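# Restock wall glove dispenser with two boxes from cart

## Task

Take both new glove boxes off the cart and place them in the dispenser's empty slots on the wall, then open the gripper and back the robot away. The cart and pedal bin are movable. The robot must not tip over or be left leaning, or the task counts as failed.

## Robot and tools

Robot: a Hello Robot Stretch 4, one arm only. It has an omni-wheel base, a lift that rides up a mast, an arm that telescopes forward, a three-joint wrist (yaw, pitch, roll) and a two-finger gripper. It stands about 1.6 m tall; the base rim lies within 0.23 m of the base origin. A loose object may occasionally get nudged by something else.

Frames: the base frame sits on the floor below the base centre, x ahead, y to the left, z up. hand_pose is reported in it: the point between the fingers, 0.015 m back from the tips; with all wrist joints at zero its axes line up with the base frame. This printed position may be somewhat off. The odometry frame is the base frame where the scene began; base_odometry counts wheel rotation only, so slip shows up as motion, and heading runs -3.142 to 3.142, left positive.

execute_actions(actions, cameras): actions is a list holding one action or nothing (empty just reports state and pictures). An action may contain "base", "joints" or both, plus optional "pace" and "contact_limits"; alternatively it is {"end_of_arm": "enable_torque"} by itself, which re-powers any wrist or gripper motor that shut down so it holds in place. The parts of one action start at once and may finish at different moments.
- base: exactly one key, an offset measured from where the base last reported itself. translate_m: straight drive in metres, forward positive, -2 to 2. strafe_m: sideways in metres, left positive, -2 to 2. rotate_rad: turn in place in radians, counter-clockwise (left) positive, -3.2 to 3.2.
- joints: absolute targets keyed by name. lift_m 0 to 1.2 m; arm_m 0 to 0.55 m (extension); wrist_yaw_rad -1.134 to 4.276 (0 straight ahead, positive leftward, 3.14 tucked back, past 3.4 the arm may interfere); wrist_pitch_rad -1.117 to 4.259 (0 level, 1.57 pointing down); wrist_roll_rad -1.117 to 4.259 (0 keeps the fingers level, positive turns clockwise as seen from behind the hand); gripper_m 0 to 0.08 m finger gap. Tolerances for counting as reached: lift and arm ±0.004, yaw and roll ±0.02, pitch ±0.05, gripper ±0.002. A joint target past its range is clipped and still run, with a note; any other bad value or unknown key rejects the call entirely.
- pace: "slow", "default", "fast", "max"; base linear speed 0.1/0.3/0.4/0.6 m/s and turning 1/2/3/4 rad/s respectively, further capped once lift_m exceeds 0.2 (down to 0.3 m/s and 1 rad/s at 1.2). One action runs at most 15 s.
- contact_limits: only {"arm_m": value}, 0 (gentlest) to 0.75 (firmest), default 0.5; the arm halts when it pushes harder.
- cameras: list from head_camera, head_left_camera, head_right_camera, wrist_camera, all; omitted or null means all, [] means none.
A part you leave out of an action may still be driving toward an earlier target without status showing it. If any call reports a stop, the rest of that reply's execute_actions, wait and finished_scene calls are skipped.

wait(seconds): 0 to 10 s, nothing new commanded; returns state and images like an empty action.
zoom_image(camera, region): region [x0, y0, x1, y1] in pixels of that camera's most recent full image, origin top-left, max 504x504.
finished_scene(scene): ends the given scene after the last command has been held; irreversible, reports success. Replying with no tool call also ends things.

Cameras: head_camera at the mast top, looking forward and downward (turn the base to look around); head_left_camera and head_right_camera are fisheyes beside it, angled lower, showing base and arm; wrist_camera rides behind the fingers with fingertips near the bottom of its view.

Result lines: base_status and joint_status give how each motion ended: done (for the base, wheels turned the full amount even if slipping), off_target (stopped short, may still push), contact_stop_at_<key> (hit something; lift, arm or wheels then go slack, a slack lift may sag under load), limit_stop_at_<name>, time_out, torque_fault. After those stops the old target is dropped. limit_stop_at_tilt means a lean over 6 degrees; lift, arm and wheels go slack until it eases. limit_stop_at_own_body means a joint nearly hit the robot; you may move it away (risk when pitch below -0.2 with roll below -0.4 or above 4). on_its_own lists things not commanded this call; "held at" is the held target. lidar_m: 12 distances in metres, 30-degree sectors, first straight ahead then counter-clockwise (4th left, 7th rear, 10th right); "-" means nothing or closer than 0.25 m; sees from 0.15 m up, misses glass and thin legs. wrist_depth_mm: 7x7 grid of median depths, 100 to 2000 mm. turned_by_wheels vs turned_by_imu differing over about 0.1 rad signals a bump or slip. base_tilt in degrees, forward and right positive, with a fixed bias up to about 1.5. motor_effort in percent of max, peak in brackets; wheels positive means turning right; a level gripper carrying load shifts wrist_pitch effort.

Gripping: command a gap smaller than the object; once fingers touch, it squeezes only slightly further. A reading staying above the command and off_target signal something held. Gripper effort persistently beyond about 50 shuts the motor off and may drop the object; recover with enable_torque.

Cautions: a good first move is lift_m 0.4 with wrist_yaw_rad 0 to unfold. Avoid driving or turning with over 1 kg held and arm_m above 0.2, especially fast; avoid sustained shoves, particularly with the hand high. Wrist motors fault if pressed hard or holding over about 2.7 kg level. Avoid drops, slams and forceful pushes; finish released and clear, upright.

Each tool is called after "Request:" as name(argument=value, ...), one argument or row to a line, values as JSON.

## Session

Request:
execute_actions(
  actions=[],
)

Scene clock: 0.00 s.
base_odometry: x=+0.000 y=+0.000 heading=+0.000 (m, m, rad; odometry frame)
turned_by_wheels: +0.000 (rad since the last result)
turned_by_imu: +0.000 (rad since the last result)
base_tilt: forward=+0.1 right=+0.0 (deg)
lidar_m: 2.30 2.06 1.04 1.04 1.17 1.97 1.90 2.13 2.08 2.06 1.86 2.41
base_status: not commanded
joint_positions: lift_m=+0.279 arm_m=-0.001 wrist_yaw_rad=+3.091 wrist_pitch_rad=+0.002 wrist_roll_rad=+0.018 gripper_m=+0.040
joint_status: not commanded
motor_effort: lift_m=+21 arm_m=-1 wrist_yaw_rad=+0 wrist_pitch_rad=-9 wrist_roll_rad=-1 gripper_m=+0 wheel_0=+0 wheel_1=-1 wheel_2=+0 (%)
hand_pose: x=-0.0380 y=+0.0980 z=+0.4565 quat_wxyz=(+0.025, -0.001, +0.009, +1.000) (m; base frame)
wrist_depth_mm: - 148 - - - - - / - 147 - - - - - / - 123 172 - - - - / 107 139 211 - - - - / 144 - - - - - - / 1808 - 1983 - - 1921 - / 1160 1366 112 1281 138 1464 1308
pictures: head_camera, head_left_camera, head_right_camera, wrist_camera
Images, in order (width x height): head_camera 420x560, head_left_camera 420x672, head_right_camera 420x672, wrist_camera 616x392.

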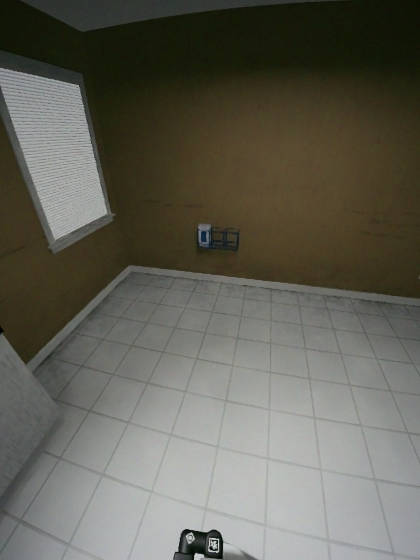

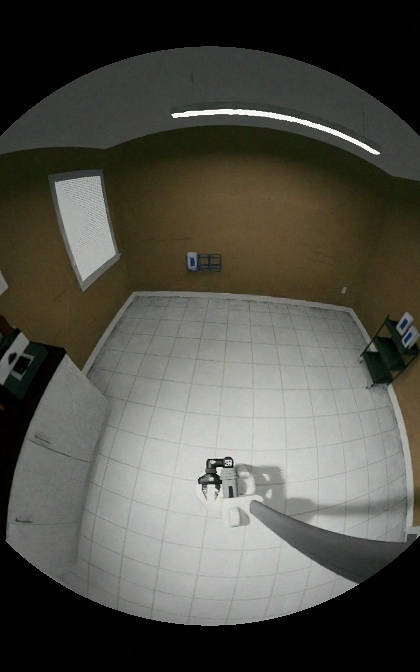

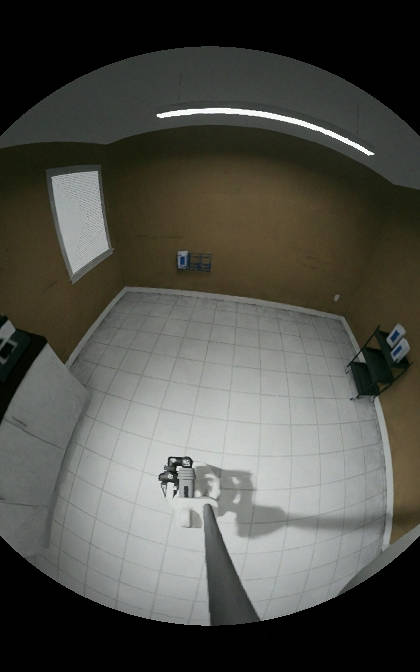

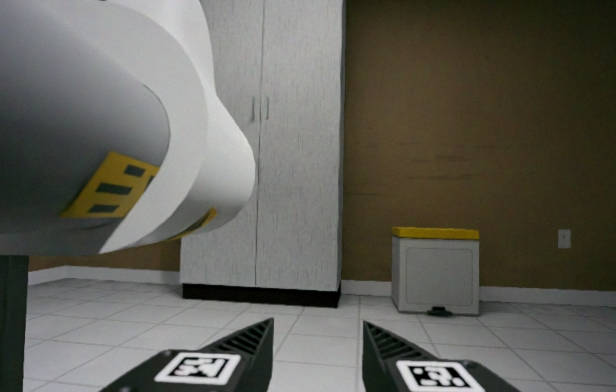

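Request:
execute_actions(
  actions=[
    {"base":{"rotate_rad":-0.25},"joints":{"lift_m":0.7,"wrist_yaw_rad":0,"gripper_m":0.08},"pace":"fast"},
  ],
  cameras=["head_camera"],
)

Request:
execute_actions(
  actions=[
    {"base":{"translate_m":1.1},"pace":"fast"},
  ],
  cameras=["head_camera"],
)

Request:
execute_actions(
  actions=[
    {"base":{"rotate_rad":-1.6},"pace":"fast"},
  ],
  cameras=["head_camera","wrist_camera"],
)

Scene clock: 10.83 s.
base_odometry: x=+0.000 y=+0.000 heading=-0.249 (m, m, rad; odometry frame)
turned_by_wheels: -0.249 (rad since the last result)
turned_by_imu: -0.245 (rad since the last result)
base_tilt: forward=-0.1 right=+0.0 (deg)
lidar_m: 2.30 2.31 1.12 1.03 1.04 1.40 1.91 1.93 2.19 2.07 1.87 2.54
base_status: done
joint_positions: lift_m=+0.700 arm_m=-0.001 wrist_yaw_rad=+0.001 wrist_pitch_rad=+0.002 wrist_roll_rad=+0.018 gripper_m=+0.080
joint_status: all done
motor_effort: lift_m=+22(25) arm_m=-1(1) wrist_yaw_rad=-3(6) wrist_pitch_rad=-9(9) wrist_roll_rad=-1(3) gripper_m=+1(0) wheel_0=+3(9) wheel_1=+4(10) wheel_2=+2(10) (%)
hand_pose: x=+0.3827 y=-0.0873 z=+0.8777 quat_wxyz=(+1.000, +0.009, +0.001, +0.000) (m; base frame)
wrist_depth_mm: - - - - - - - / - - - - - - - / - - - - - - - / - - - - - - - / - - - - - - - / - - - - - - - / - 109 150 - - 128 -
pictures: head_camera
Images, in order (width x height): head_camera 420x560.

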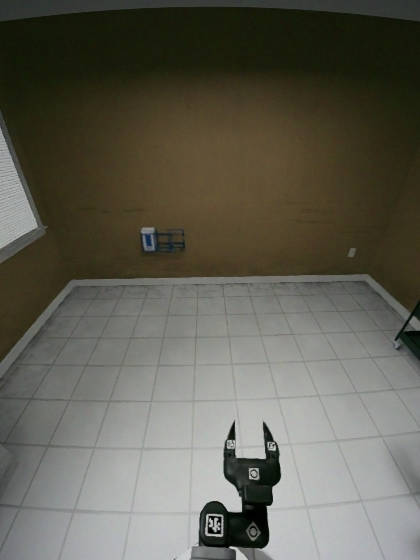

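Scene clock: 14.93 s.
base_odometry: x=+1.066 y=-0.271 heading=-0.249 (m, m, rad; odometry frame)
turned_by_wheels: +0.000 (rad since the last result)
turned_by_imu: +0.000 (rad since the last result)
base_tilt: forward=+0.2 right=+0.0 (deg)
lidar_m: 1.26 1.22 1.72 1.76 1.29 1.54 3.00 3.05 2.11 1.54 1.96 1.38
base_status: done
joint_positions: lift_m=+0.700 arm_m=-0.001 wrist_yaw_rad=+0.000 wrist_pitch_rad=+0.002 wrist_roll_rad=+0.018 gripper_m=+0.080
joint_status: not commanded
motor_effort: lift_m=+22(22) arm_m=-1(1) wrist_yaw_rad=-2(3) wrist_pitch_rad=-9(9) wrist_roll_rad=-1(2) gripper_m=+2(2) wheel_0=+1(9) wheel_1=+3(8) wheel_2=+0(14) (%)
hand_pose: x=+0.3827 y=-0.0874 z=+0.8778 quat_wxyz=(+1.000, +0.009, +0.001, +0.000) (m; base frame)
wrist_depth_mm: 1060 1078 1098 1138 1160 1182 1182 / 1078 1098 1138 1118 1118 1160 1182 / 1078 1098 1098 1118 1118 1160 1138 / 1078 1078 1118 1098 1138 1160 1160 / 1042 1060 1078 1118 1118 1118 1138 / 1008 1078 1078 1078 1098 1138 1138 / 1042 110 151 1098 1098 128 1138
pictures: head_camera
Images, in order (width x height): head_camera 420x560.

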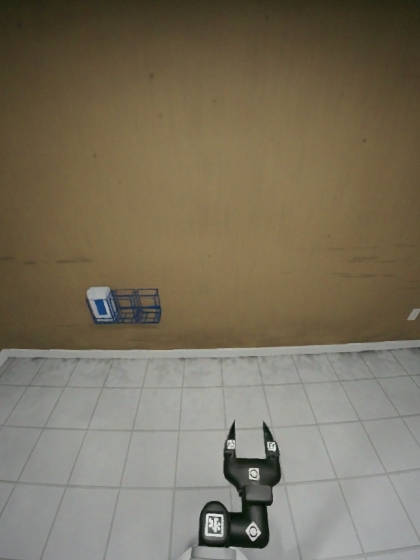

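Scene clock: 16.80 s.
base_odometry: x=+1.066 y=-0.271 heading=-1.849 (m, m, rad; odometry frame)
turned_by_wheels: -1.600 (rad since the last result)
turned_by_imu: -1.567 (rad since the last result)
base_tilt: forward=+0.0 right=+0.1 (deg)
lidar_m: 1.53 2.02 1.39 1.27 1.26 1.70 1.73 1.25 1.47 2.98 3.05 2.13
base_status: done
joint_positions: lift_m=+0.700 arm_m=-0.001 wrist_yaw_rad=+0.000 wrist_pitch_rad=+0.002 wrist_roll_rad=+0.018 gripper_m=+0.080
joint_status: not commanded
motor_effort: lift_m=+22(22) arm_m=-1(1) wrist_yaw_rad=-1(2) wrist_pitch_rad=-9(9) wrist_roll_rad=-2(3) gripper_m=+2(2) wheel_0=+0(10) wheel_1=+1(12) wheel_2=+2(8) (%)
hand_pose: x=+0.3827 y=-0.0874 z=+0.8778 quat_wxyz=(+1.000, +0.009, +0.001, +0.000) (m; base frame)
wrist_depth_mm: 1756 1808 1863 1863 1921 1983 1983 / 1708 1756 1808 1921 1863 - 1983 / 1708 1756 1808 1863 1863 1983 1983 / 1756 1708 1808 1808 1863 1863 1983 / 1708 1808 1708 1808 1921 1921 1921 / 1756 1756 1708 1863 1863 1921 1863 / 1708 109 150 1808 1808 128 1863
pictures: head_camera, wrist_camera
Images, in order (width x height): head_camera 420x560, wrist_camera 616x392.

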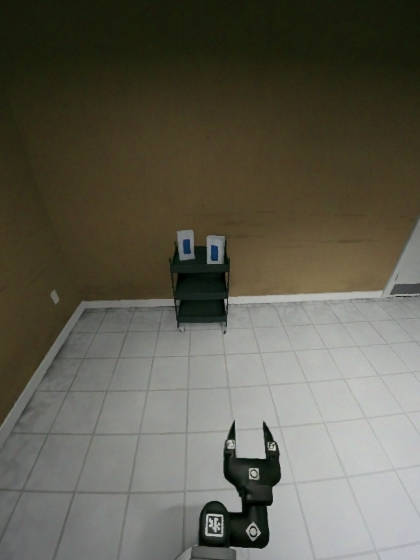

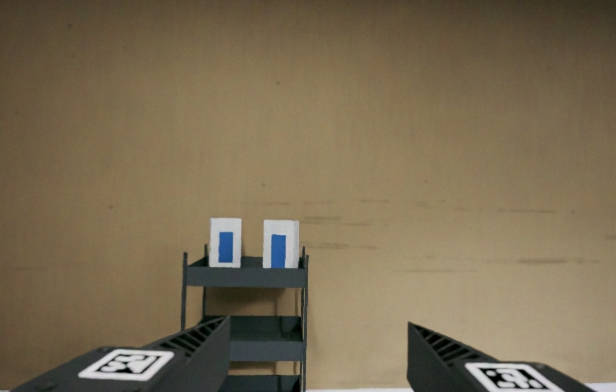

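Request:
execute_actions(
  actions=[
    {"base":{"rotate_rad":0.06},"pace":"fast"},
  ],
  cameras=[],
)

Request:
execute_actions(
  actions=[
    {"base":{"translate_m":1.05},"joints":{"lift_m":1.15,"wrist_pitch_rad":1.61,"wrist_roll_rad":1.57,"arm_m":0.42},"pace":"fast"},
  ],
  cameras=["wrist_camera"],
)

Scene clock: 26.93 s.
base_odometry: x=+1.066 y=-0.271 heading=-1.789 (m, m, rad; odometry frame)
turned_by_wheels: +0.059 (rad since the last result)
turned_by_imu: +0.058 (rad since the last result)
base_tilt: forward=+0.1 right=+0.1 (deg)
lidar_m: 1.55 1.94 1.37 1.27 1.24 1.79 1.76 1.28 1.58 2.99 2.90 2.09
base_status: done
joint_positions: lift_m=+0.700 arm_m=-0.001 wrist_yaw_rad=+0.000 wrist_pitch_rad=+0.002 wrist_roll_rad=+0.018 gripper_m=+0.080
joint_status: not commanded
motor_effort: lift_m=+22(22) arm_m=-1(1) wrist_yaw_rad=-1(1) wrist_pitch_rad=-9(9) wrist_roll_rad=+0(2) gripper_m=+3(2) wheel_0=-2(6) wheel_1=-3(9) wheel_2=-2(7) (%)
hand_pose: x=+0.3827 y=-0.0874 z=+0.8778 quat_wxyz=(+1.000, +0.009, +0.001, +0.000) (m; base frame)
wrist_depth_mm: 1863 1808 1921 1921 1921 1863 1921 / 1863 1863 1863 1863 1863 1863 1863 / 1708 1808 1863 1808 1863 1921 1863 / 1808 1756 1921 1808 1863 1921 1756 / 1808 1808 1808 1499 1921 1863 1808 / 1808 1808 1808 1708 1863 1756 1808 / 1756 109 150 1756 1756 128 1808
pictures: none
No camera images: the call's "cameras" was empty. Leave "cameras" out to get every camera's image.

Scene clock: 30.90 s.
base_odometry: x=+0.839 y=-1.296 heading=-1.789 (m, m, rad; odometry frame)
turned_by_wheels: +0.000 (rad since the last result)
turned_by_imu: +0.000 (rad since the last result)
base_tilt: forward=+0.1 right=+0.0 (deg)
lidar_m: 0.50 0.52 1.29 1.33 1.36 1.84 2.47 2.26 2.97 2.94 1.37 0.52
base_status: done
joint_positions: lift_m=+1.150 arm_m=+0.419 wrist_yaw_rad=+0.000 wrist_pitch_rad=+1.609 wrist_roll_rad=+1.570 gripper_m=+0.080
joint_status: all done
motor_effort: lift_m=+22(24) arm_m=+6(6) wrist_yaw_rad=+0(1) wrist_pitch_rad=+1(8) wrist_roll_rad=+0(3) gripper_m=+2(2) wheel_0=+2(8) wheel_1=+4(9) wheel_2=+1(12) (%)
hand_pose: x=+0.5816 y=-0.0874 z=+1.1156 quat_wxyz=(+0.491, +0.490, +0.510, -0.509) (m; base frame)
wrist_depth_mm: 512 798 1336 1308 1336 1336 1366 / 512 798 1336 1281 1336 1336 1336 / 517 788 1308 1308 1308 1336 1308 / 521 732 1308 1308 1308 1308 1336 / 517 603 609 609 1308 1060 1060 / 508 597 364 597 1255 1042 1281 / 512 109 151 603 1281 128 1281
pictures: wrist_camera
Images, in order (width x height): wrist_camera 616x392.

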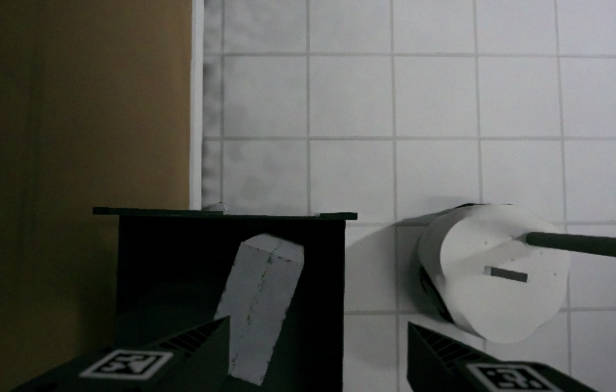

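Request:
execute_actions(
  actions=[
    {"base":{"strafe_m":0.056},"joints":{"arm_m":0.478,"wrist_roll_rad":1.91,"lift_m":0.98}},
  ],
  cameras=["wrist_camera"],
)

Scene clock: 38.47 s.
base_odometry: x=+0.893 y=-1.308 heading=-1.789 (m, m, rad; odometry frame)
turned_by_wheels: +0.000 (rad since the last result)
turned_by_imu: +0.000 (rad since the last result)
base_tilt: forward=+0.0 right=+0.2 (deg)
lidar_m: 0.50 0.53 1.28 1.26 1.31 1.78 2.78 2.27 3.00 3.03 1.38 0.52
base_status: done
joint_positions: lift_m=+0.980 arm_m=+0.477 wrist_yaw_rad=+0.000 wrist_pitch_rad=+1.610 wrist_roll_rad=+1.910 gripper_m=+0.080
joint_status: all done
motor_effort: lift_m=+18(22) arm_m=+6(7) wrist_yaw_rad=-1(0) wrist_pitch_rad=+1(1) wrist_roll_rad=+1(3) gripper_m=+3(2) wheel_0=-2(9) wheel_1=+4(12) wheel_2=+0(2) (%)
hand_pose: x=+0.6395 y=-0.0874 z=+0.9459 quat_wxyz=(+0.400, +0.566, +0.416, -0.588) (m; base frame)
wrist_depth_mm: 683 1138 1160 1160 1138 1138 1138 / 597 1060 1098 1138 1138 1138 1160 / 549 891 1138 1138 1138 1118 904 / 508 741 439 197 439 917 904 / 427 430 433 196 433 1042 904 / 427 427 430 194 418 1118 1098 / 404 109 151 191 191 128 1118
pictures: wrist_camera
Images, in order (width x height): wrist_camera 616x392.

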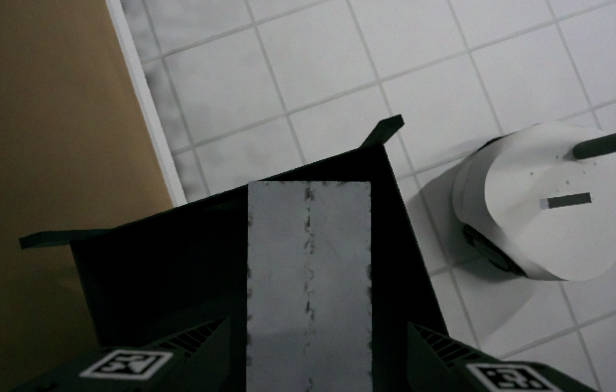

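Request:
execute_actions(
  actions=[
    {"joints":{"lift_m":0.922,"arm_m":0.482},"pace":"slow"},
  ],
  cameras=["wrist_camera"],
)

Request:
execute_actions(
  actions=[
    {"joints":{"gripper_m":0.04}},
  ],
  cameras=[],
)

Request:
execute_actions(
  actions=[
    {"joints":{"lift_m":1.19}},
  ],
  cameras=[],
)

Request:
execute_actions(
  actions=[
    {"joints":{"arm_m":0.2,"wrist_roll_rad":1.57},"base":{"translate_m":-1.6}},
  ],
  cameras=[],
)

Request:
execute_actions(
  actions=[
    {"joints":{"lift_m":1.02,"wrist_pitch_rad":1.52},"base":{"rotate_rad":1.6}},
  ],
  cameras=[],
)

Request:
execute_actions(
  actions=[
    {"base":{"translate_m":0.45},"joints":{"arm_m":0.36}},
  ],
  cameras=["wrist_camera","head_right_camera"],
)

Scene clock: 52.67 s.
base_odometry: x=+0.893 y=-1.308 heading=-1.789 (m, m, rad; odometry frame)
turned_by_wheels: +0.000 (rad since the last result)
turned_by_imu: +0.000 (rad since the last result)
base_tilt: forward=+0.0 right=+0.2 (deg)
lidar_m: 0.49 0.52 1.28 1.27 1.31 1.79 2.79 2.28 3.02 3.03 1.39 0.52
base_status: not commanded
joint_positions: lift_m=+0.922 arm_m=+0.481 wrist_yaw_rad=+0.000 wrist_pitch_rad=+1.610 wrist_roll_rad=+1.910 gripper_m=+0.080
joint_status: all done
motor_effort: lift_m=+18(19) arm_m=+7(7) wrist_yaw_rad=+2(1) wrist_pitch_rad=+0(0) wrist_roll_rad=+1(1) gripper_m=+2(2) wheel_0=-2(2) wheel_1=+4(4) wheel_2=+0(0) (%)
hand_pose: x=+0.6434 y=-0.0874 z=+0.8879 quat_wxyz=(+0.400, +0.566, +0.416, -0.588) (m; base frame)
wrist_depth_mm: 654 1060 1098 1078 1098 1098 1098 / 591 976 1098 1098 1078 1078 1098 / 535 891 1060 1098 384 1078 854 / 492 707 377 139 140 904 842 / 347 377 375 138 139 1060 831 / 370 373 373 137 137 1042 1078 / 375 109 135 135 135 128 1008
pictures: wrist_camera
Images, in order (width x height): wrist_camera 616x392.

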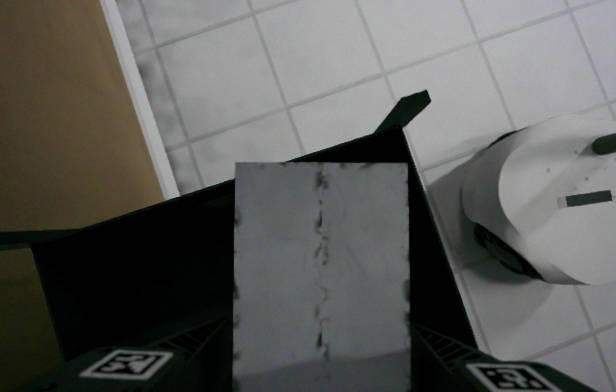

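Scene clock: 53.67 s.
base_odometry: x=+0.893 y=-1.308 heading=-1.789 (m, m, rad; odometry frame)
turned_by_wheels: +0.000 (rad since the last result)
turned_by_imu: +0.000 (rad since the last result)
base_tilt: forward=+0.0 right=-0.1 (deg)
lidar_m: 0.50 0.53 1.29 1.26 1.33 1.74 2.79 2.28 3.01 2.99 1.38 0.53
base_status: not commanded
joint_positions: lift_m=+0.922 arm_m=+0.481 wrist_yaw_rad=+0.000 wrist_pitch_rad=+1.610 wrist_roll_rad=+1.910 gripper_m=+0.058
joint_status: gripper_m off_target (ended at +0.058, target +0.040)
on_its_own: gripper_m is held at +0.054, not at your +0.040, by its contact guard: the fingers met something
motor_effort: lift_m=+18(18) arm_m=+6(7) wrist_yaw_rad=-1(1) wrist_pitch_rad=+0(0) wrist_roll_rad=-1(1) gripper_m=-32(30) wheel_0=-2(2) wheel_1=+4(4) wheel_2=+0(0) (%)
hand_pose: x=+0.6434 y=-0.0874 z=+0.8879 quat_wxyz=(+0.400, +0.566, +0.416, -0.588) (m; base frame)
wrist_depth_mm: 668 1078 1098 1118 1098 1118 1078 / 585 976 1098 1098 1078 1078 1098 / 539 878 1042 1078 384 1078 842 / 500 699 343 139 140 917 842 / 351 373 375 138 138 1060 842 / 370 370 370 137 137 1042 1025 / 377 334 133 135 135 357 1042
pictures: none
No camera images: the call's "cameras" was empty. Leave "cameras" out to get every camera's image.

Scene clock: 55.83 s.
base_odometry: x=+0.893 y=-1.308 heading=-1.789 (m, m, rad; odometry frame)
turned_by_wheels: +0.000 (rad since the last result)
turned_by_imu: +0.000 (rad since the last result)
base_tilt: forward=-0.1 right=+0.1 (deg)
lidar_m: 0.50 0.53 1.27 1.25 1.33 1.76 2.88 2.29 2.99 3.02 1.39 0.55
base_status: not commanded
joint_positions: lift_m=+1.190 arm_m=+0.481 wrist_yaw_rad=+0.000 wrist_pitch_rad=+1.610 wrist_roll_rad=+1.910 gripper_m=+0.058
joint_status: all done
on_its_own: gripper_m is held at +0.054, not at your +0.040, by its contact guard: the fingers met something
motor_effort: lift_m=+25(25) arm_m=+6(7) wrist_yaw_rad=-1(0) wrist_pitch_rad=+0(0) wrist_roll_rad=-2(0) gripper_m=-32(32) wheel_0=-2(2) wheel_1=+4(4) wheel_2=+0(0) (%)
hand_pose: x=+0.6435 y=-0.0874 z=+1.1553 quat_wxyz=(+0.401, +0.566, +0.416, -0.588) (m; base frame)
wrist_depth_mm: 668 1255 1397 1366 1397 1430 1397 / 597 1042 1366 1336 1397 1397 1366 / 544 904 1336 1336 1308 1366 1366 / 500 768 1182 142 143 1118 1118 / 455 634 647 139 140 1138 1336 / 424 615 580 138 139 1308 1336 / 402 480 133 136 135 1336 1336
pictures: none
No camera images: the call's "cameras" was empty. Leave "cameras" out to get every camera's image.

Scene clock: 62.67 s.
base_odometry: x=+1.240 y=+0.254 heading=-1.789 (m, m, rad; odometry frame)
turned_by_wheels: -0.001 (rad since the last result)
turned_by_imu: -0.001 (rad since the last result)
base_tilt: forward=+0.0 right=+0.1 (deg)
lidar_m: 0.32 1.80 1.29 1.10 1.25 1.26 1.19 0.97 0.87 2.06 3.16 0.32
base_status: done
joint_positions: lift_m=+1.190 arm_m=+0.201 wrist_yaw_rad=+0.000 wrist_pitch_rad=+1.610 wrist_roll_rad=+1.570 gripper_m=+0.058
joint_status: all done
on_its_own: gripper_m is held at +0.054, not at your +0.040, by its contact guard: the fingers met something
motor_effort: lift_m=+25(25) arm_m=-6(8) wrist_yaw_rad=+0(2) wrist_pitch_rad=+0(4) wrist_roll_rad=-2(8) gripper_m=-31(31) wheel_0=-1(6) wheel_1=-5(7) wheel_2=-1(10) (%)
hand_pose: x=+0.3637 y=-0.0874 z=+1.1554 quat_wxyz=(+0.490, +0.490, +0.510, -0.509) (m; base frame)
wrist_depth_mm: 1366 1336 1336 1397 1366 1397 1366 / 1336 1366 1366 1366 1336 1336 1336 / 1336 1366 1336 1336 1336 1366 1397 / 1336 1336 1336 142 142 1336 1336 / 1336 1336 1308 139 141 1098 991 / 1255 1308 1308 138 139 1336 1336 / 1281 1281 133 135 136 1336 1336
pictures: none
No camera images: the call's "cameras" was empty. Leave "cameras" out to get every camera's image.

Scene clock: 65.50 s.
base_odometry: x=+1.240 y=+0.254 heading=-0.190 (m, m, rad; odometry frame)
turned_by_wheels: +1.599 (rad since the last result)
turned_by_imu: +1.566 (rad since the last result)
base_tilt: forward=+0.1 right=+0.1 (deg)
lidar_m: 0.34 1.23 1.26 1.20 0.95 0.89 2.34 3.18 2.61 2.08 1.77 0.35
base_status: done
joint_positions: lift_m=+1.020 arm_m=+0.201 wrist_yaw_rad=+0.000 wrist_pitch_rad=+1.520 wrist_roll_rad=+1.570 gripper_m=+0.058
joint_status: all done
on_its_own: gripper_m is held at +0.054, not at your +0.040, by its contact guard: the fingers met something
motor_effort: lift_m=+20(24) arm_m=-6(7) wrist_yaw_rad=-1(1) wrist_pitch_rad=-1(12) wrist_roll_rad=-2(2) gripper_m=-31(31) wheel_0=-3(7) wheel_1=-4(7) wheel_2=-2(7) (%)
hand_pose: x=+0.3827 y=-0.0874 z=+0.9858 quat_wxyz=(+0.513, +0.512, +0.487, -0.487) (m; base frame)
wrist_depth_mm: 1078 1255 1229 1182 1182 1160 1118 / 1078 1205 1182 1160 1160 1160 1118 / 1060 1229 1205 1160 1160 1138 1098 / 1078 1205 1205 142 143 1138 1098 / 1078 1205 1205 140 140 891 904 / 1098 1205 1182 138 138 878 1098 / 1098 1205 133 136 136 891 1078
pictures: none
No camera images: the call's "cameras" was empty. Leave "cameras" out to get every camera's image.

Scene clock: 68.50 s.
base_odometry: x=+1.682 y=+0.169 heading=-0.189 (m, m, rad; odometry frame)
turned_by_wheels: +0.000 (rad since the last result)
turned_by_imu: +0.000 (rad since the last result)
base_tilt: forward=-0.1 right=+0.0 (deg)
lidar_m: 0.50 0.69 1.07 1.18 1.26 1.27 2.37 3.61 2.19 2.11 1.11 0.53
base_status: done
joint_positions: lift_m=+1.020 arm_m=+0.359 wrist_yaw_rad=+0.000 wrist_pitch_rad=+1.520 wrist_roll_rad=+1.570 gripper_m=+0.058
joint_status: all done
on_its_own: gripper_m is held at +0.054, not at your +0.040, by its contact guard: the fingers met something
motor_effort: lift_m=+20(20) arm_m=+6(8) wrist_yaw_rad=+0(1) wrist_pitch_rad=-2(6) wrist_roll_rad=-1(2) gripper_m=-32(32) wheel_0=+3(6) wheel_1=+4(8) wheel_2=-1(13) (%)
hand_pose: x=+0.5405 y=-0.0874 z=+0.9858 quat_wxyz=(+0.513, +0.512, +0.487, -0.487) (m; base frame)
wrist_depth_mm: 307 436 768 1205 1182 1160 1138 / 307 445 788 1182 1160 1138 1118 / 309 449 788 1160 1138 1138 1098 / 309 445 597 142 143 1118 1118 / 309 445 597 139 141 891 878 / 309 449 585 138 139 891 878 / 312 377 133 136 135 904 878
pictures: head_right_camera, wrist_camera
Images, in order (width x height): head_right_camera 420x672, wrist_camera 616x392.

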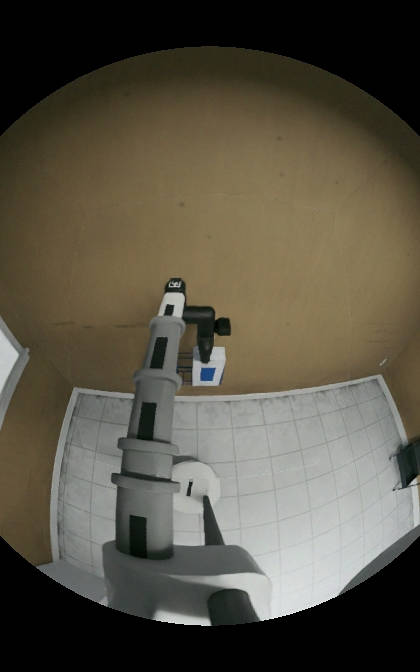

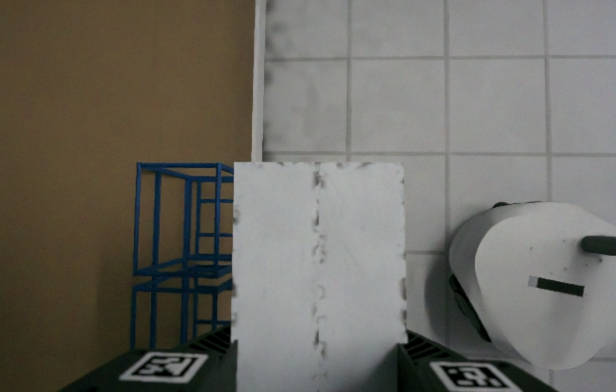

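Request:
execute_actions(
  actions=[
    {"joints":{"arm_m":0.525,"wrist_pitch_rad":1.49,"lift_m":0.96},"base":{"strafe_m":-0.028},"pace":"slow"},
  ],
  cameras=["head_right_camera"],
)

Request:
zoom_image(
  camera="head_right_camera",
  region=[160,320,250,410],
)

Scene clock: 82.10 s.
base_odometry: x=+1.676 y=+0.142 heading=-0.190 (m, m, rad; odometry frame)
turned_by_wheels: +0.000 (rad since the last result)
turned_by_imu: +0.000 (rad since the last result)
base_tilt: forward=+0.0 right=+0.0 (deg)
lidar_m: 0.35 0.68 1.07 1.21 1.30 1.28 2.52 3.61 2.16 2.09 1.12 0.40
base_status: done
joint_positions: lift_m=+0.960 arm_m=+0.524 wrist_yaw_rad=-0.001 wrist_pitch_rad=+1.491 wrist_roll_rad=+1.570 gripper_m=+0.054
joint_status: all done
on_its_own: gripper_m is held at +0.054, not at your +0.040, by its contact guard: the fingers met something
motor_effort: lift_m=+20(21) arm_m=+7(8) wrist_yaw_rad=+0(4) wrist_pitch_rad=-3(24) wrist_roll_rad=-2(2) gripper_m=+0(32) wheel_0=+3(6) wheel_1=-5(11) wheel_2=+0(3) (%)
hand_pose: x=+0.7117 y=-0.0874 z=+0.9262 quat_wxyz=(+0.520, +0.520, +0.480, -0.480) (m; base frame)
wrist_depth_mm: 107 135 229 723 1098 1060 1060 / 105 136 231 750 1078 1060 1042 / 105 137 232 759 1098 1060 1042 / 106 137 232 569 1098 1042 1025 / 106 137 235 759 1060 439 798 / 106 137 213 574 1025 469 831 / 106 117 132 564 148 1042 991
pictures: head_right_camera
Images, in order (width x height): head_right_camera 420x672.

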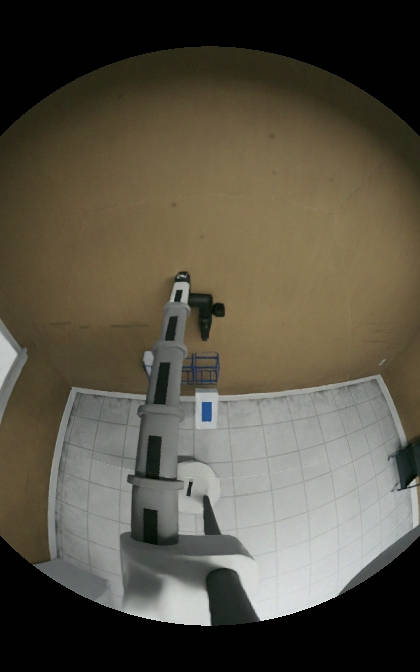

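Region (160, 320, 250, 410) of head_right_camera's 420x672 image, scaled by 5.600, with more detail than that image has.

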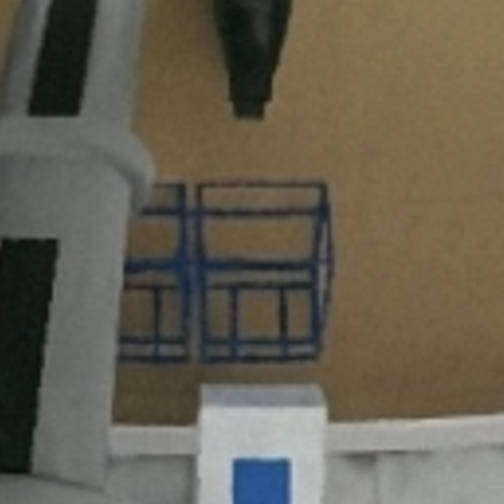

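Dropped (rim is evidently higher here). Back off and look.

Request:
execute_actions(
  actions=[
    {"joints":{"arm_m":0.3,"wrist_pitch_rad":1.61,"gripper_m":0.08},"base":{"translate_m":-0.1}},
  ],
)

Scene clock: 88.47 s.
base_odometry: x=+1.578 y=+0.161 heading=-0.190 (m, m, rad; odometry frame)
turned_by_wheels: +0.000 (rad since the last result)
turned_by_imu: -0.001 (rad since the last result)
base_tilt: forward=+0.0 right=+0.1 (deg)
lidar_m: 0.74 0.80 1.21 1.20 1.28 1.19 2.50 3.55 2.12 2.07 1.26 0.91
base_status: done
joint_positions: lift_m=+0.960 arm_m=+0.301 wrist_yaw_rad=+0.000 wrist_pitch_rad=+1.610 wrist_roll_rad=+1.570 gripper_m=+0.080
joint_status: all done
motor_effort: lift_m=+20(20) arm_m=-7(7) wrist_yaw_rad=+0(1) wrist_pitch_rad=-1(5) wrist_roll_rad=-2(1) gripper_m=+1(3) wheel_0=-2(8) wheel_1=-4(9) wheel_2=+0(7) (%)
hand_pose: x=+0.4637 y=-0.0874 z=+0.9257 quat_wxyz=(+0.490, +0.490, +0.510, -0.510) (m; base frame)
wrist_depth_mm: 569 854 1138 1118 1138 1138 1138 / 580 866 1118 1098 1098 1138 1118 / 580 891 1098 1098 1118 1118 1138 / 549 891 1118 1025 1098 1118 1098 / 574 891 1098 1098 1098 866 891 / 549 878 1078 1098 1078 854 878 / 585 109 150 1060 1060 128 1098
pictures: head_camera, head_left_camera, head_right_camera, wrist_camera
Images, in order (width x height): head_camera 420x560, head_left_camera 420x672, head_right_camera 420x672, wrist_camera 616x392.

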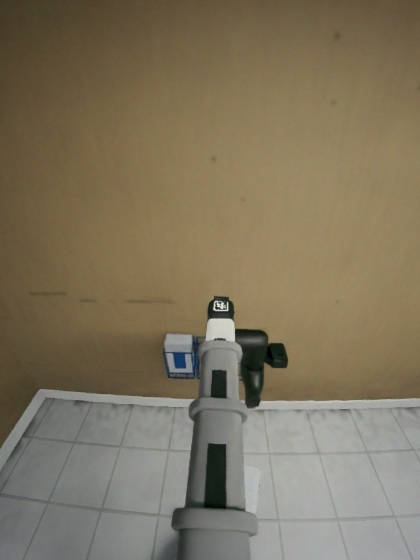

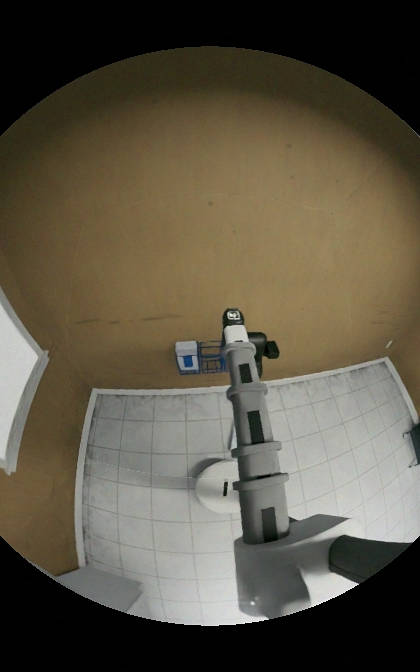

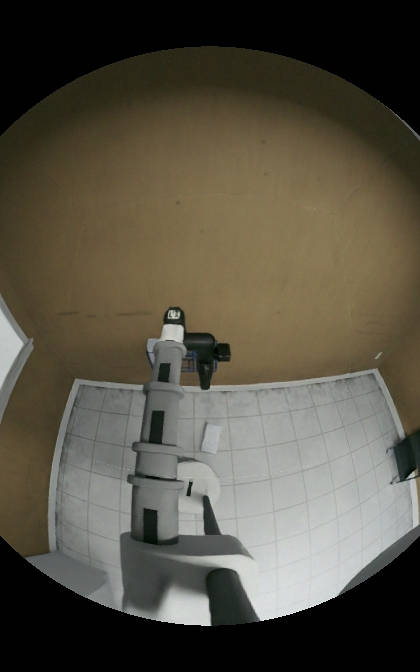

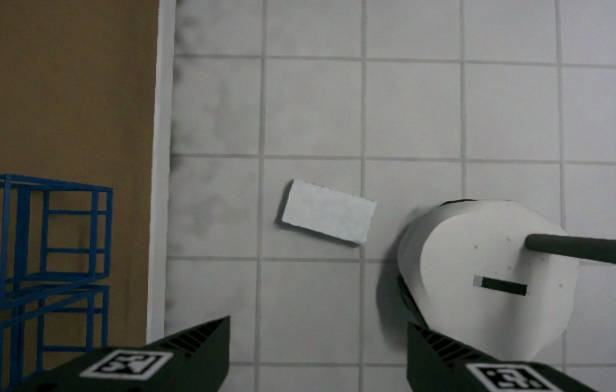

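Request:
execute_actions(
  actions=[
    {"joints":{"arm_m":0.0,"wrist_pitch_rad":0.75,"wrist_roll_rad":0,"gripper_m":0.05,"lift_m":0.4},"base":{"translate_m":-0.2}},
  ],
  cameras=[],
)

Request:
execute_actions(
  actions=[
    {"joints":{"lift_m":0.01},"base":{"strafe_m":-0.02}},
  ],
  cameras=["wrist_camera","head_camera"],
)

Scene clock: 130.80 s.
base_odometry: x=+1.382 y=+0.198 heading=-0.190 (m, m, rad; odometry frame)
turned_by_wheels: +0.000 (rad since the last result)
turned_by_imu: -0.001 (rad since the last result)
base_tilt: forward=+0.1 right=+0.2 (deg)
lidar_m: 0.94 1.01 1.27 1.23 1.16 1.04 3.27 3.33 2.63 2.06 1.54 1.11
base_status: done
joint_positions: lift_m=+0.400 arm_m=+0.001 wrist_yaw_rad=+0.000 wrist_pitch_rad=+0.753 wrist_roll_rad=+0.000 gripper_m=+0.050
joint_status: all done
motor_effort: lift_m=+18(19) arm_m=-6(7) wrist_yaw_rad=-1(2) wrist_pitch_rad=-8(11) wrist_roll_rad=-3(7) gripper_m=-2(1) wheel_0=-3(5) wheel_1=-3(10) wheel_2=+0(11) (%)
hand_pose: x=+0.3272 y=-0.0874 z=+0.4330 quat_wxyz=(+0.930, +0.000, +0.367, +0.000) (m; base frame)
wrist_depth_mm: 798 788 788 778 778 778 768 / 891 866 878 878 866 878 854 / 991 991 976 960 946 931 960 / 891 904 891 891 917 931 904 / 759 759 759 768 768 768 768 / 661 661 661 621 634 661 661 / 585 591 127 549 139 603 591
pictures: none
No camera images: the call's "cameras" was empty. Leave "cameras" out to get every camera's image.

Scene clock: 132.73 s.
base_odometry: x=+1.378 y=+0.179 heading=-0.191 (m, m, rad; odometry frame)
turned_by_wheels: +0.000 (rad since the last result)
turned_by_imu: +0.000 (rad since the last result)
base_tilt: forward=+0.0 right=+0.1 (deg)
lidar_m: 0.93 1.00 1.28 1.24 1.14 1.02 2.41 3.33 2.58 2.05 1.53 1.11
base_status: done
joint_positions: lift_m=+0.098 arm_m=+0.001 wrist_yaw_rad=+0.000 wrist_pitch_rad=+0.752 wrist_roll_rad=+0.000 gripper_m=+0.050
joint_status: lift_m limit_stop_at_own_body (moved -0.302 of -0.390)
on_its_own: lift_m is slack since a limit_stop_at_own_body (your +0.010 is given up); arm_m is slack since a limit_stop_at_own_body
motor_effort: lift_m=+20(20) arm_m=+0(6) wrist_yaw_rad=+0(2) wrist_pitch_rad=-7(12) wrist_roll_rad=-2(2) gripper_m=+0(2) wheel_0=+0(8) wheel_1=-2(9) wheel_2=+0(2) (%)
hand_pose: x=+0.3273 y=-0.0874 z=+0.1310 quat_wxyz=(+0.930, +0.000, +0.367, +0.000) (m; base frame)
wrist_depth_mm: 778 768 778 759 778 768 759 / 676 676 676 668 683 683 683 / 530 521 525 439 404 530 535 / 430 430 427 338 343 430 433 / 364 364 368 347 342 364 368 / 314 315 317 315 320 319 319 / 278 282 127 279 139 287 281
pictures: head_camera, wrist_camera
Images, in order (width x height): head_camera 420x560, wrist_camera 616x392.

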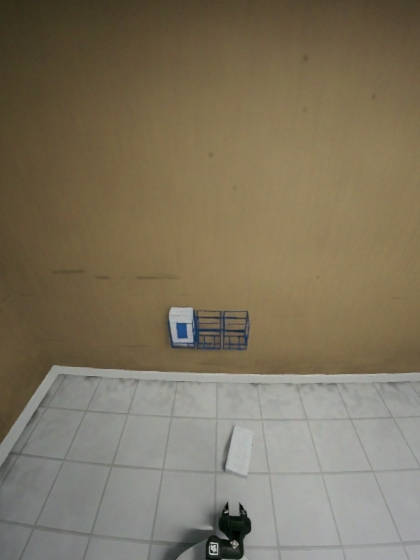

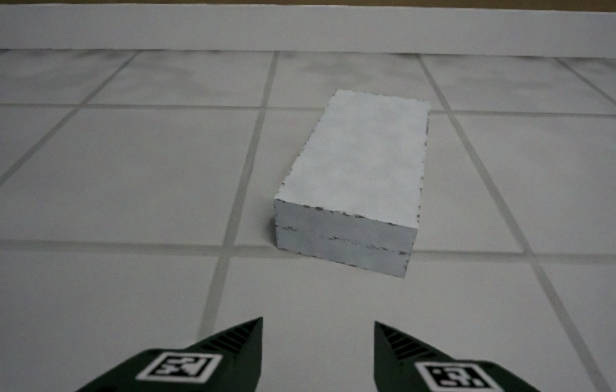

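Request:
execute_actions(
  actions=[
    {"joints":{"arm_m":0.2,"lift_m":0.1},"base":{"translate_m":-0.15}},
  ],
  cameras=[],
)

Request:
execute_actions(
  actions=[
    {"joints":{"lift_m":0.005},"base":{"strafe_m":-0.03}},
  ],
  cameras=[],
)

Request:
execute_actions(
  actions=[
    {"base":{"translate_m":0.35},"pace":"slow"},
  ],
  cameras=["wrist_camera","head_camera"],
)

Scene clock: 141.57 s.
base_odometry: x=+1.231 y=+0.207 heading=-0.191 (m, m, rad; odometry frame)
turned_by_wheels: +0.000 (rad since the last result)
turned_by_imu: +0.000 (rad since the last result)
base_tilt: forward=-0.1 right=+0.0 (deg)
lidar_m: 1.10 1.25 1.29 1.23 0.92 0.92 2.38 3.18 2.61 2.04 1.77 1.26
base_status: done
joint_positions: lift_m=+0.100 arm_m=+0.199 wrist_yaw_rad=+0.000 wrist_pitch_rad=+0.752 wrist_roll_rad=+0.000 gripper_m=+0.050
joint_status: all done
motor_effort: lift_m=+23(23) arm_m=+7(7) wrist_yaw_rad=-1(1) wrist_pitch_rad=-7(8) wrist_roll_rad=-2(2) gripper_m=-1(0) wheel_0=-2(8) wheel_1=-3(10) wheel_2=+1(9) (%)
hand_pose: x=+0.5250 y=-0.0874 z=+0.1327 quat_wxyz=(+0.930, +0.000, +0.367, +0.000) (m; base frame)
wrist_depth_mm: 732 732 732 741 723 715 723 / 668 676 661 676 676 683 683 / 517 521 525 500 404 530 530 / 427 427 430 342 330 433 433 / 359 362 362 294 283 364 368 / 315 315 315 309 301 319 319 / 278 282 128 279 139 286 279
pictures: none
No camera images: the call's "cameras" was empty. Leave "cameras" out to get every camera's image.

Scene clock: 142.97 s.
base_odometry: x=+1.225 y=+0.178 heading=-0.191 (m, m, rad; odometry frame)
turned_by_wheels: +0.000 (rad since the last result)
turned_by_imu: +0.000 (rad since the last result)
base_tilt: forward=+0.1 right=+0.0 (deg)
lidar_m: 1.11 1.16 1.34 1.28 0.97 0.94 3.12 3.17 2.57 2.02 1.76 1.27
base_status: done
joint_positions: lift_m=+0.005 arm_m=+0.199 wrist_yaw_rad=+0.000 wrist_pitch_rad=+0.752 wrist_roll_rad=+0.000 gripper_m=+0.050
joint_status: all done
motor_effort: lift_m=+18(22) arm_m=+6(7) wrist_yaw_rad=-1(2) wrist_pitch_rad=-7(7) wrist_roll_rad=-3(3) gripper_m=+0(1) wheel_0=+1(9) wheel_1=-2(12) wheel_2=+0(1) (%)
hand_pose: x=+0.5250 y=-0.0874 z=+0.0381 quat_wxyz=(+0.930, +0.000, +0.367, +0.000) (m; base frame)
wrist_depth_mm: 609 615 603 609 621 634 634 / 439 436 445 283 286 449 452 / 343 345 242 223 232 347 349 / 281 282 264 238 228 285 285 / 239 240 240 241 239 241 241 / 208 207 209 209 209 210 210 / 183 185 127 184 139 188 185
pictures: none
No camera images: the call's "cameras" was empty. Leave "cameras" out to get every camera's image.

Scene clock: 147.77 s.
base_odometry: x=+1.569 y=+0.112 heading=-0.191 (m, m, rad; odometry frame)
turned_by_wheels: +0.000 (rad since the last result)
turned_by_imu: -0.001 (rad since the last result)
base_tilt: forward=+0.0 right=+0.0 (deg)
lidar_m: 0.74 0.80 1.18 1.25 1.32 1.23 2.54 3.51 2.12 2.04 1.25 0.90
base_status: done
joint_positions: lift_m=+0.005 arm_m=+0.199 wrist_yaw_rad=-0.001 wrist_pitch_rad=+0.754 wrist_roll_rad=+0.000 gripper_m=+0.050
joint_status: not commanded
motor_effort: lift_m=+18(18) arm_m=+7(7) wrist_yaw_rad=+3(5) wrist_pitch_rad=-11(12) wrist_roll_rad=-1(2) gripper_m=-2(2) wheel_0=+3(5) wheel_1=+4(8) wheel_2=-3(10) (%)
hand_pose: x=+0.5247 y=-0.0876 z=+0.0379 quat_wxyz=(+0.930, +0.000, +0.368, -0.001) (m; base frame)
wrist_depth_mm: 399 397 397 394 389 389 387 / 424 421 415 283 319 421 415 / 343 343 231 221 231 347 347 / 281 282 181 181 181 285 286 / 238 231 154 154 154 241 242 / 205 200 153 150 146 208 209 / 182 183 127 176 139 188 184
pictures: head_camera, wrist_camera
Images, in order (width x height): head_camera 420x560, wrist_camera 616x392.

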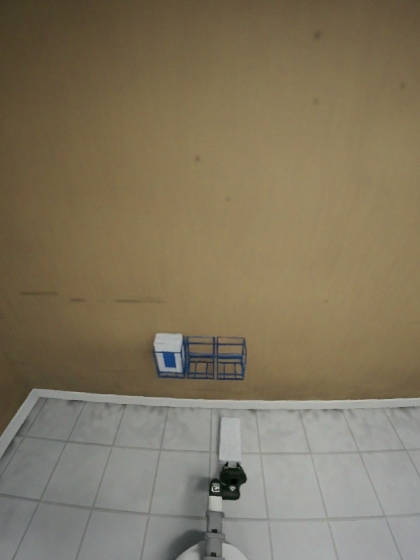

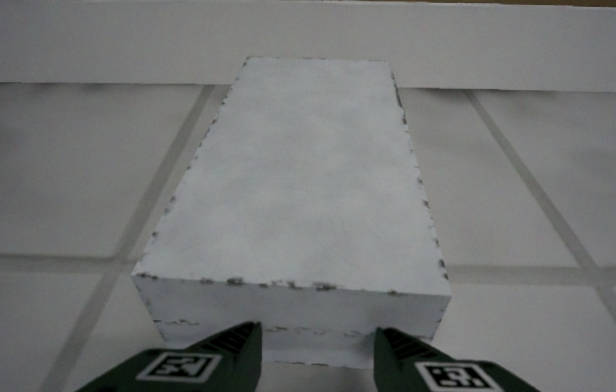

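Squared up. Gap to wall about 0.09.

Request:
execute_actions(
  actions=[
    {"joints":{"arm_m":0.31},"contact_limits":{"arm_m":0.15},"pace":"slow"},
  ],
  cameras=["wrist_camera"],
)

Scene clock: 153.17 s.
base_odometry: x=+1.569 y=+0.112 heading=-0.191 (m, m, rad; odometry frame)
turned_by_wheels: +0.000 (rad since the last result)
turned_by_imu: +0.000 (rad since the last result)
base_tilt: forward=+0.1 right=-0.1 (deg)
lidar_m: 0.75 0.81 1.20 1.26 1.33 1.21 2.51 3.51 2.12 2.00 1.24 0.91
base_status: not commanded
joint_positions: lift_m=+0.005 arm_m=+0.303 wrist_yaw_rad=-0.008 wrist_pitch_rad=+0.766 wrist_roll_rad=+0.000 gripper_m=+0.050
joint_status: arm_m contact_stop (moved +0.104 of +0.111)
on_its_own: arm_m is slack since a contact_stop (your +0.310 is given up); wrist_yaw_rad is at rest, and its effort (+21) is outside its rest range (-13 to +13); wrist_pitch_rad is at rest, and its effort (-46) is outside its rest range (-23 to +23)
motor_effort: lift_m=+18(18) arm_m=+0(15) wrist_yaw_rad=+21(25) wrist_pitch_rad=-46(53) wrist_roll_rad=-1(1) gripper_m=-2(2) wheel_0=+3(3) wheel_1=+4(4) wheel_2=-5(5) (%)
contact_limits: arm_m 0.15
hand_pose: x=+0.6262 y=-0.0886 z=+0.0360 quat_wxyz=(+0.928, +0.001, +0.374, -0.003) (m; base frame)
wrist_depth_mm: 304 304 304 303 301 301 298 / 332 330 277 264 314 327 325 / 327 327 208 209 228 330 330 / 271 272 173 173 174 273 273 / 231 156 148 148 148 233 234 / 201 140 136 135 136 204 203 / 178 177 128 164 139 183 179
pictures: wrist_camera
Images, in order (width x height): wrist_camera 616x392.

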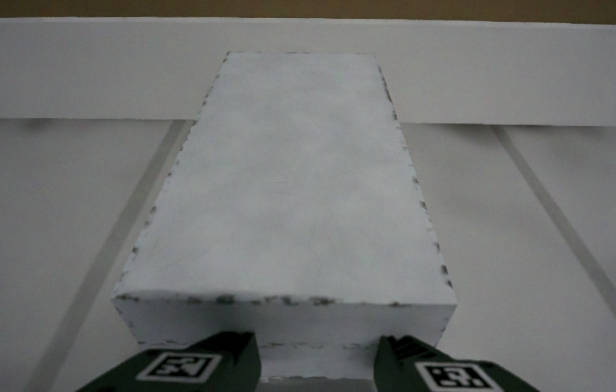

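Request:
execute_actions(
  actions=[
    {"joints":{"arm_m":0.299,"lift_m":0.05},"pace":"slow"},
  ],
  cameras=["wrist_camera"],
)

Scene clock: 164.67 s.
base_odometry: x=+1.569 y=+0.112 heading=-0.191 (m, m, rad; odometry frame)
turned_by_wheels: +0.000 (rad since the last result)
turned_by_imu: +0.000 (rad since the last result)
base_tilt: forward=+0.0 right=+0.2 (deg)
lidar_m: 0.69 0.81 1.23 1.24 1.34 1.22 2.54 3.49 2.12 2.02 1.26 0.89
base_status: not commanded
joint_positions: lift_m=+0.050 arm_m=+0.300 wrist_yaw_rad=-0.005 wrist_pitch_rad=+0.763 wrist_roll_rad=+0.000 gripper_m=+0.050
joint_status: all done
on_its_own: wrist_yaw_rad is at rest, and its effort (+14) is outside its rest range (-13 to +13); wrist_pitch_rad is at rest, and its effort (-38) is outside its rest range (-23 to +23)
motor_effort: lift_m=+24(26) arm_m=-3(4) wrist_yaw_rad=+14(21) wrist_pitch_rad=-38(45) wrist_roll_rad=+0(1) gripper_m=-1(0) wheel_0=+3(3) wheel_1=+4(4) wheel_2=-6(5) (%)
hand_pose: x=+0.6237 y=-0.0882 z=+0.0810 quat_wxyz=(+0.928, +0.001, +0.372, -0.002) (m; base frame)
wrist_depth_mm: 314 312 314 310 309 309 309 / 336 334 334 332 332 334 332 / 377 373 277 260 351 368 368 / 340 340 193 194 205 342 343 / 289 273 154 154 156 291 290 / 253 153 145 144 143 255 254 / 222 220 128 162 139 230 225
pictures: wrist_camera
Images, in order (width x height): wrist_camera 616x392.

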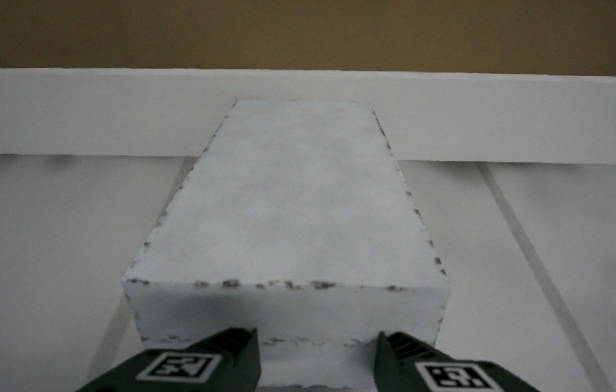

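Request:
execute_actions(
  actions=[
    {"joints":{"arm_m":0.305,"lift_m":0.088},"pace":"slow"},
  ],
  cameras=[],
)

Request:
execute_actions(
  actions=[
    {"joints":{"arm_m":0.317,"lift_m":0.12},"pace":"slow"},
  ],
  cameras=["wrist_camera"],
)

Request:
execute_actions(
  actions=[
    {"joints":{"arm_m":0.333,"lift_m":0.147},"pace":"slow"},
  ],
  cameras=["wrist_camera","head_camera"],
)

Scene clock: 176.03 s.
base_odometry: x=+1.569 y=+0.112 heading=-0.191 (m, m, rad; odometry frame)
turned_by_wheels: +0.000 (rad since the last result)
turned_by_imu: +0.000 (rad since the last result)
base_tilt: forward=+0.1 right=+0.1 (deg)
lidar_m: 0.71 0.79 1.21 1.28 1.35 1.21 2.54 3.53 2.10 2.02 1.27 0.90
base_status: not commanded
joint_positions: lift_m=+0.088 arm_m=+0.303 wrist_yaw_rad=-0.004 wrist_pitch_rad=+0.760 wrist_roll_rad=+0.000 gripper_m=+0.050
joint_status: all done
on_its_own: wrist_pitch_rad is at rest, and its effort (-29) is outside its rest range (-23 to +23)
motor_effort: lift_m=+24(23) arm_m=+9(11) wrist_yaw_rad=+10(16) wrist_pitch_rad=-29(40) wrist_roll_rad=-1(1) gripper_m=-1(2) wheel_0=+3(2) wheel_1=+4(4) wheel_2=-6(6) (%)
hand_pose: x=+0.6281 y=-0.0881 z=+0.1195 quat_wxyz=(+0.929, +0.001, +0.371, -0.002) (m; base frame)
wrist_depth_mm: 310 309 309 309 307 304 301 / 345 343 340 342 340 338 336 / 373 370 359 353 359 362 359 / 402 397 225 226 277 392 394 / 340 332 158 160 163 345 345 / 297 283 151 151 150 298 300 / 263 257 127 161 139 271 264
pictures: none
No camera images: the call's "cameras" was empty. Leave "cameras" out to get every camera's image.

Scene clock: 177.13 s.
base_odometry: x=+1.569 y=+0.112 heading=-0.191 (m, m, rad; odometry frame)
turned_by_wheels: +0.000 (rad since the last result)
turned_by_imu: +0.000 (rad since the last result)
base_tilt: forward=+0.0 right=+0.0 (deg)
lidar_m: 0.72 0.80 1.21 1.24 1.34 1.22 2.53 3.50 2.11 2.02 1.24 0.88
base_status: not commanded
joint_positions: lift_m=+0.120 arm_m=+0.315 wrist_yaw_rad=-0.004 wrist_pitch_rad=+0.759 wrist_roll_rad=+0.000 gripper_m=+0.050
joint_status: all done
on_its_own: wrist_pitch_rad is at rest, and its effort (-27) is outside its rest range (-23 to +23)
motor_effort: lift_m=+22(24) arm_m=+10(12) wrist_yaw_rad=+11(13) wrist_pitch_rad=-27(32) wrist_roll_rad=+0(2) gripper_m=-1(1) wheel_0=+3(2) wheel_1=+4(4) wheel_2=-6(5) (%)
hand_pose: x=+0.6401 y=-0.0881 z=+0.1517 quat_wxyz=(+0.929, +0.001, +0.371, -0.002) (m; base frame)
wrist_depth_mm: 300 298 296 297 294 294 291 / 330 329 329 327 325 324 322 / 368 368 364 368 364 359 359 / 407 404 379 303 384 392 392 / 384 387 163 166 169 387 389 / 334 319 155 154 154 338 336 / 296 291 127 159 139 304 296
pictures: wrist_camera
Images, in order (width x height): wrist_camera 616x392.

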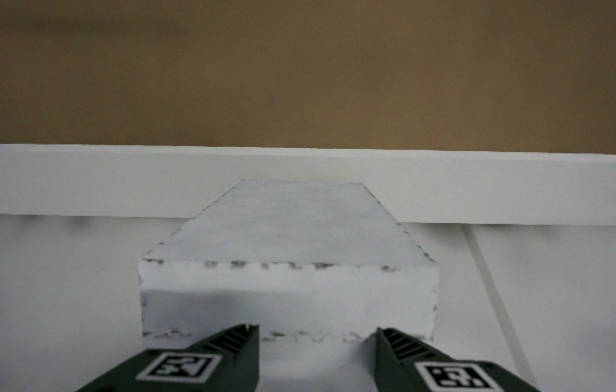

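Scene clock: 178.23 s.
base_odometry: x=+1.569 y=+0.112 heading=-0.191 (m, m, rad; odometry frame)
turned_by_wheels: +0.000 (rad since the last result)
turned_by_imu: +0.000 (rad since the last result)
base_tilt: forward=+0.1 right=-0.1 (deg)
lidar_m: 0.74 0.80 1.22 1.24 1.36 1.22 2.54 3.53 2.13 2.04 1.27 0.90
base_status: not commanded
joint_positions: lift_m=+0.147 arm_m=+0.331 wrist_yaw_rad=-0.004 wrist_pitch_rad=+0.757 wrist_roll_rad=+0.000 gripper_m=+0.050
joint_status: all done
motor_effort: lift_m=+22(21) arm_m=+9(11) wrist_yaw_rad=+10(13) wrist_pitch_rad=-22(27) wrist_roll_rad=+0(0) gripper_m=-2(1) wheel_0=+2(2) wheel_1=+4(4) wheel_2=-6(6) (%)
hand_pose: x=+0.6564 y=-0.0880 z=+0.1790 quat_wxyz=(+0.929, +0.001, +0.370, -0.002) (m; base frame)
wrist_depth_mm: 285 282 282 281 281 277 277 / 312 314 310 309 307 304 304 / 353 347 347 345 347 345 338 / 379 379 375 373 375 375 377 / 418 413 170 176 181 413 413 / 362 349 158 158 158 368 366 / 324 320 127 158 139 334 327
pictures: head_camera, wrist_camera
Images, in order (width x height): head_camera 420x560, wrist_camera 616x392.

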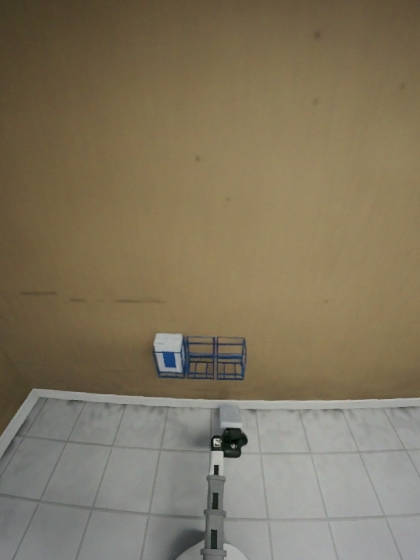

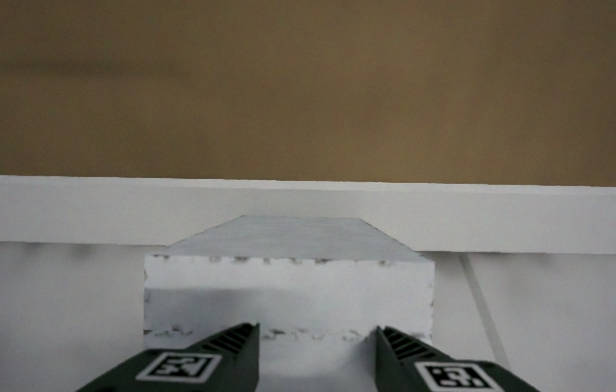

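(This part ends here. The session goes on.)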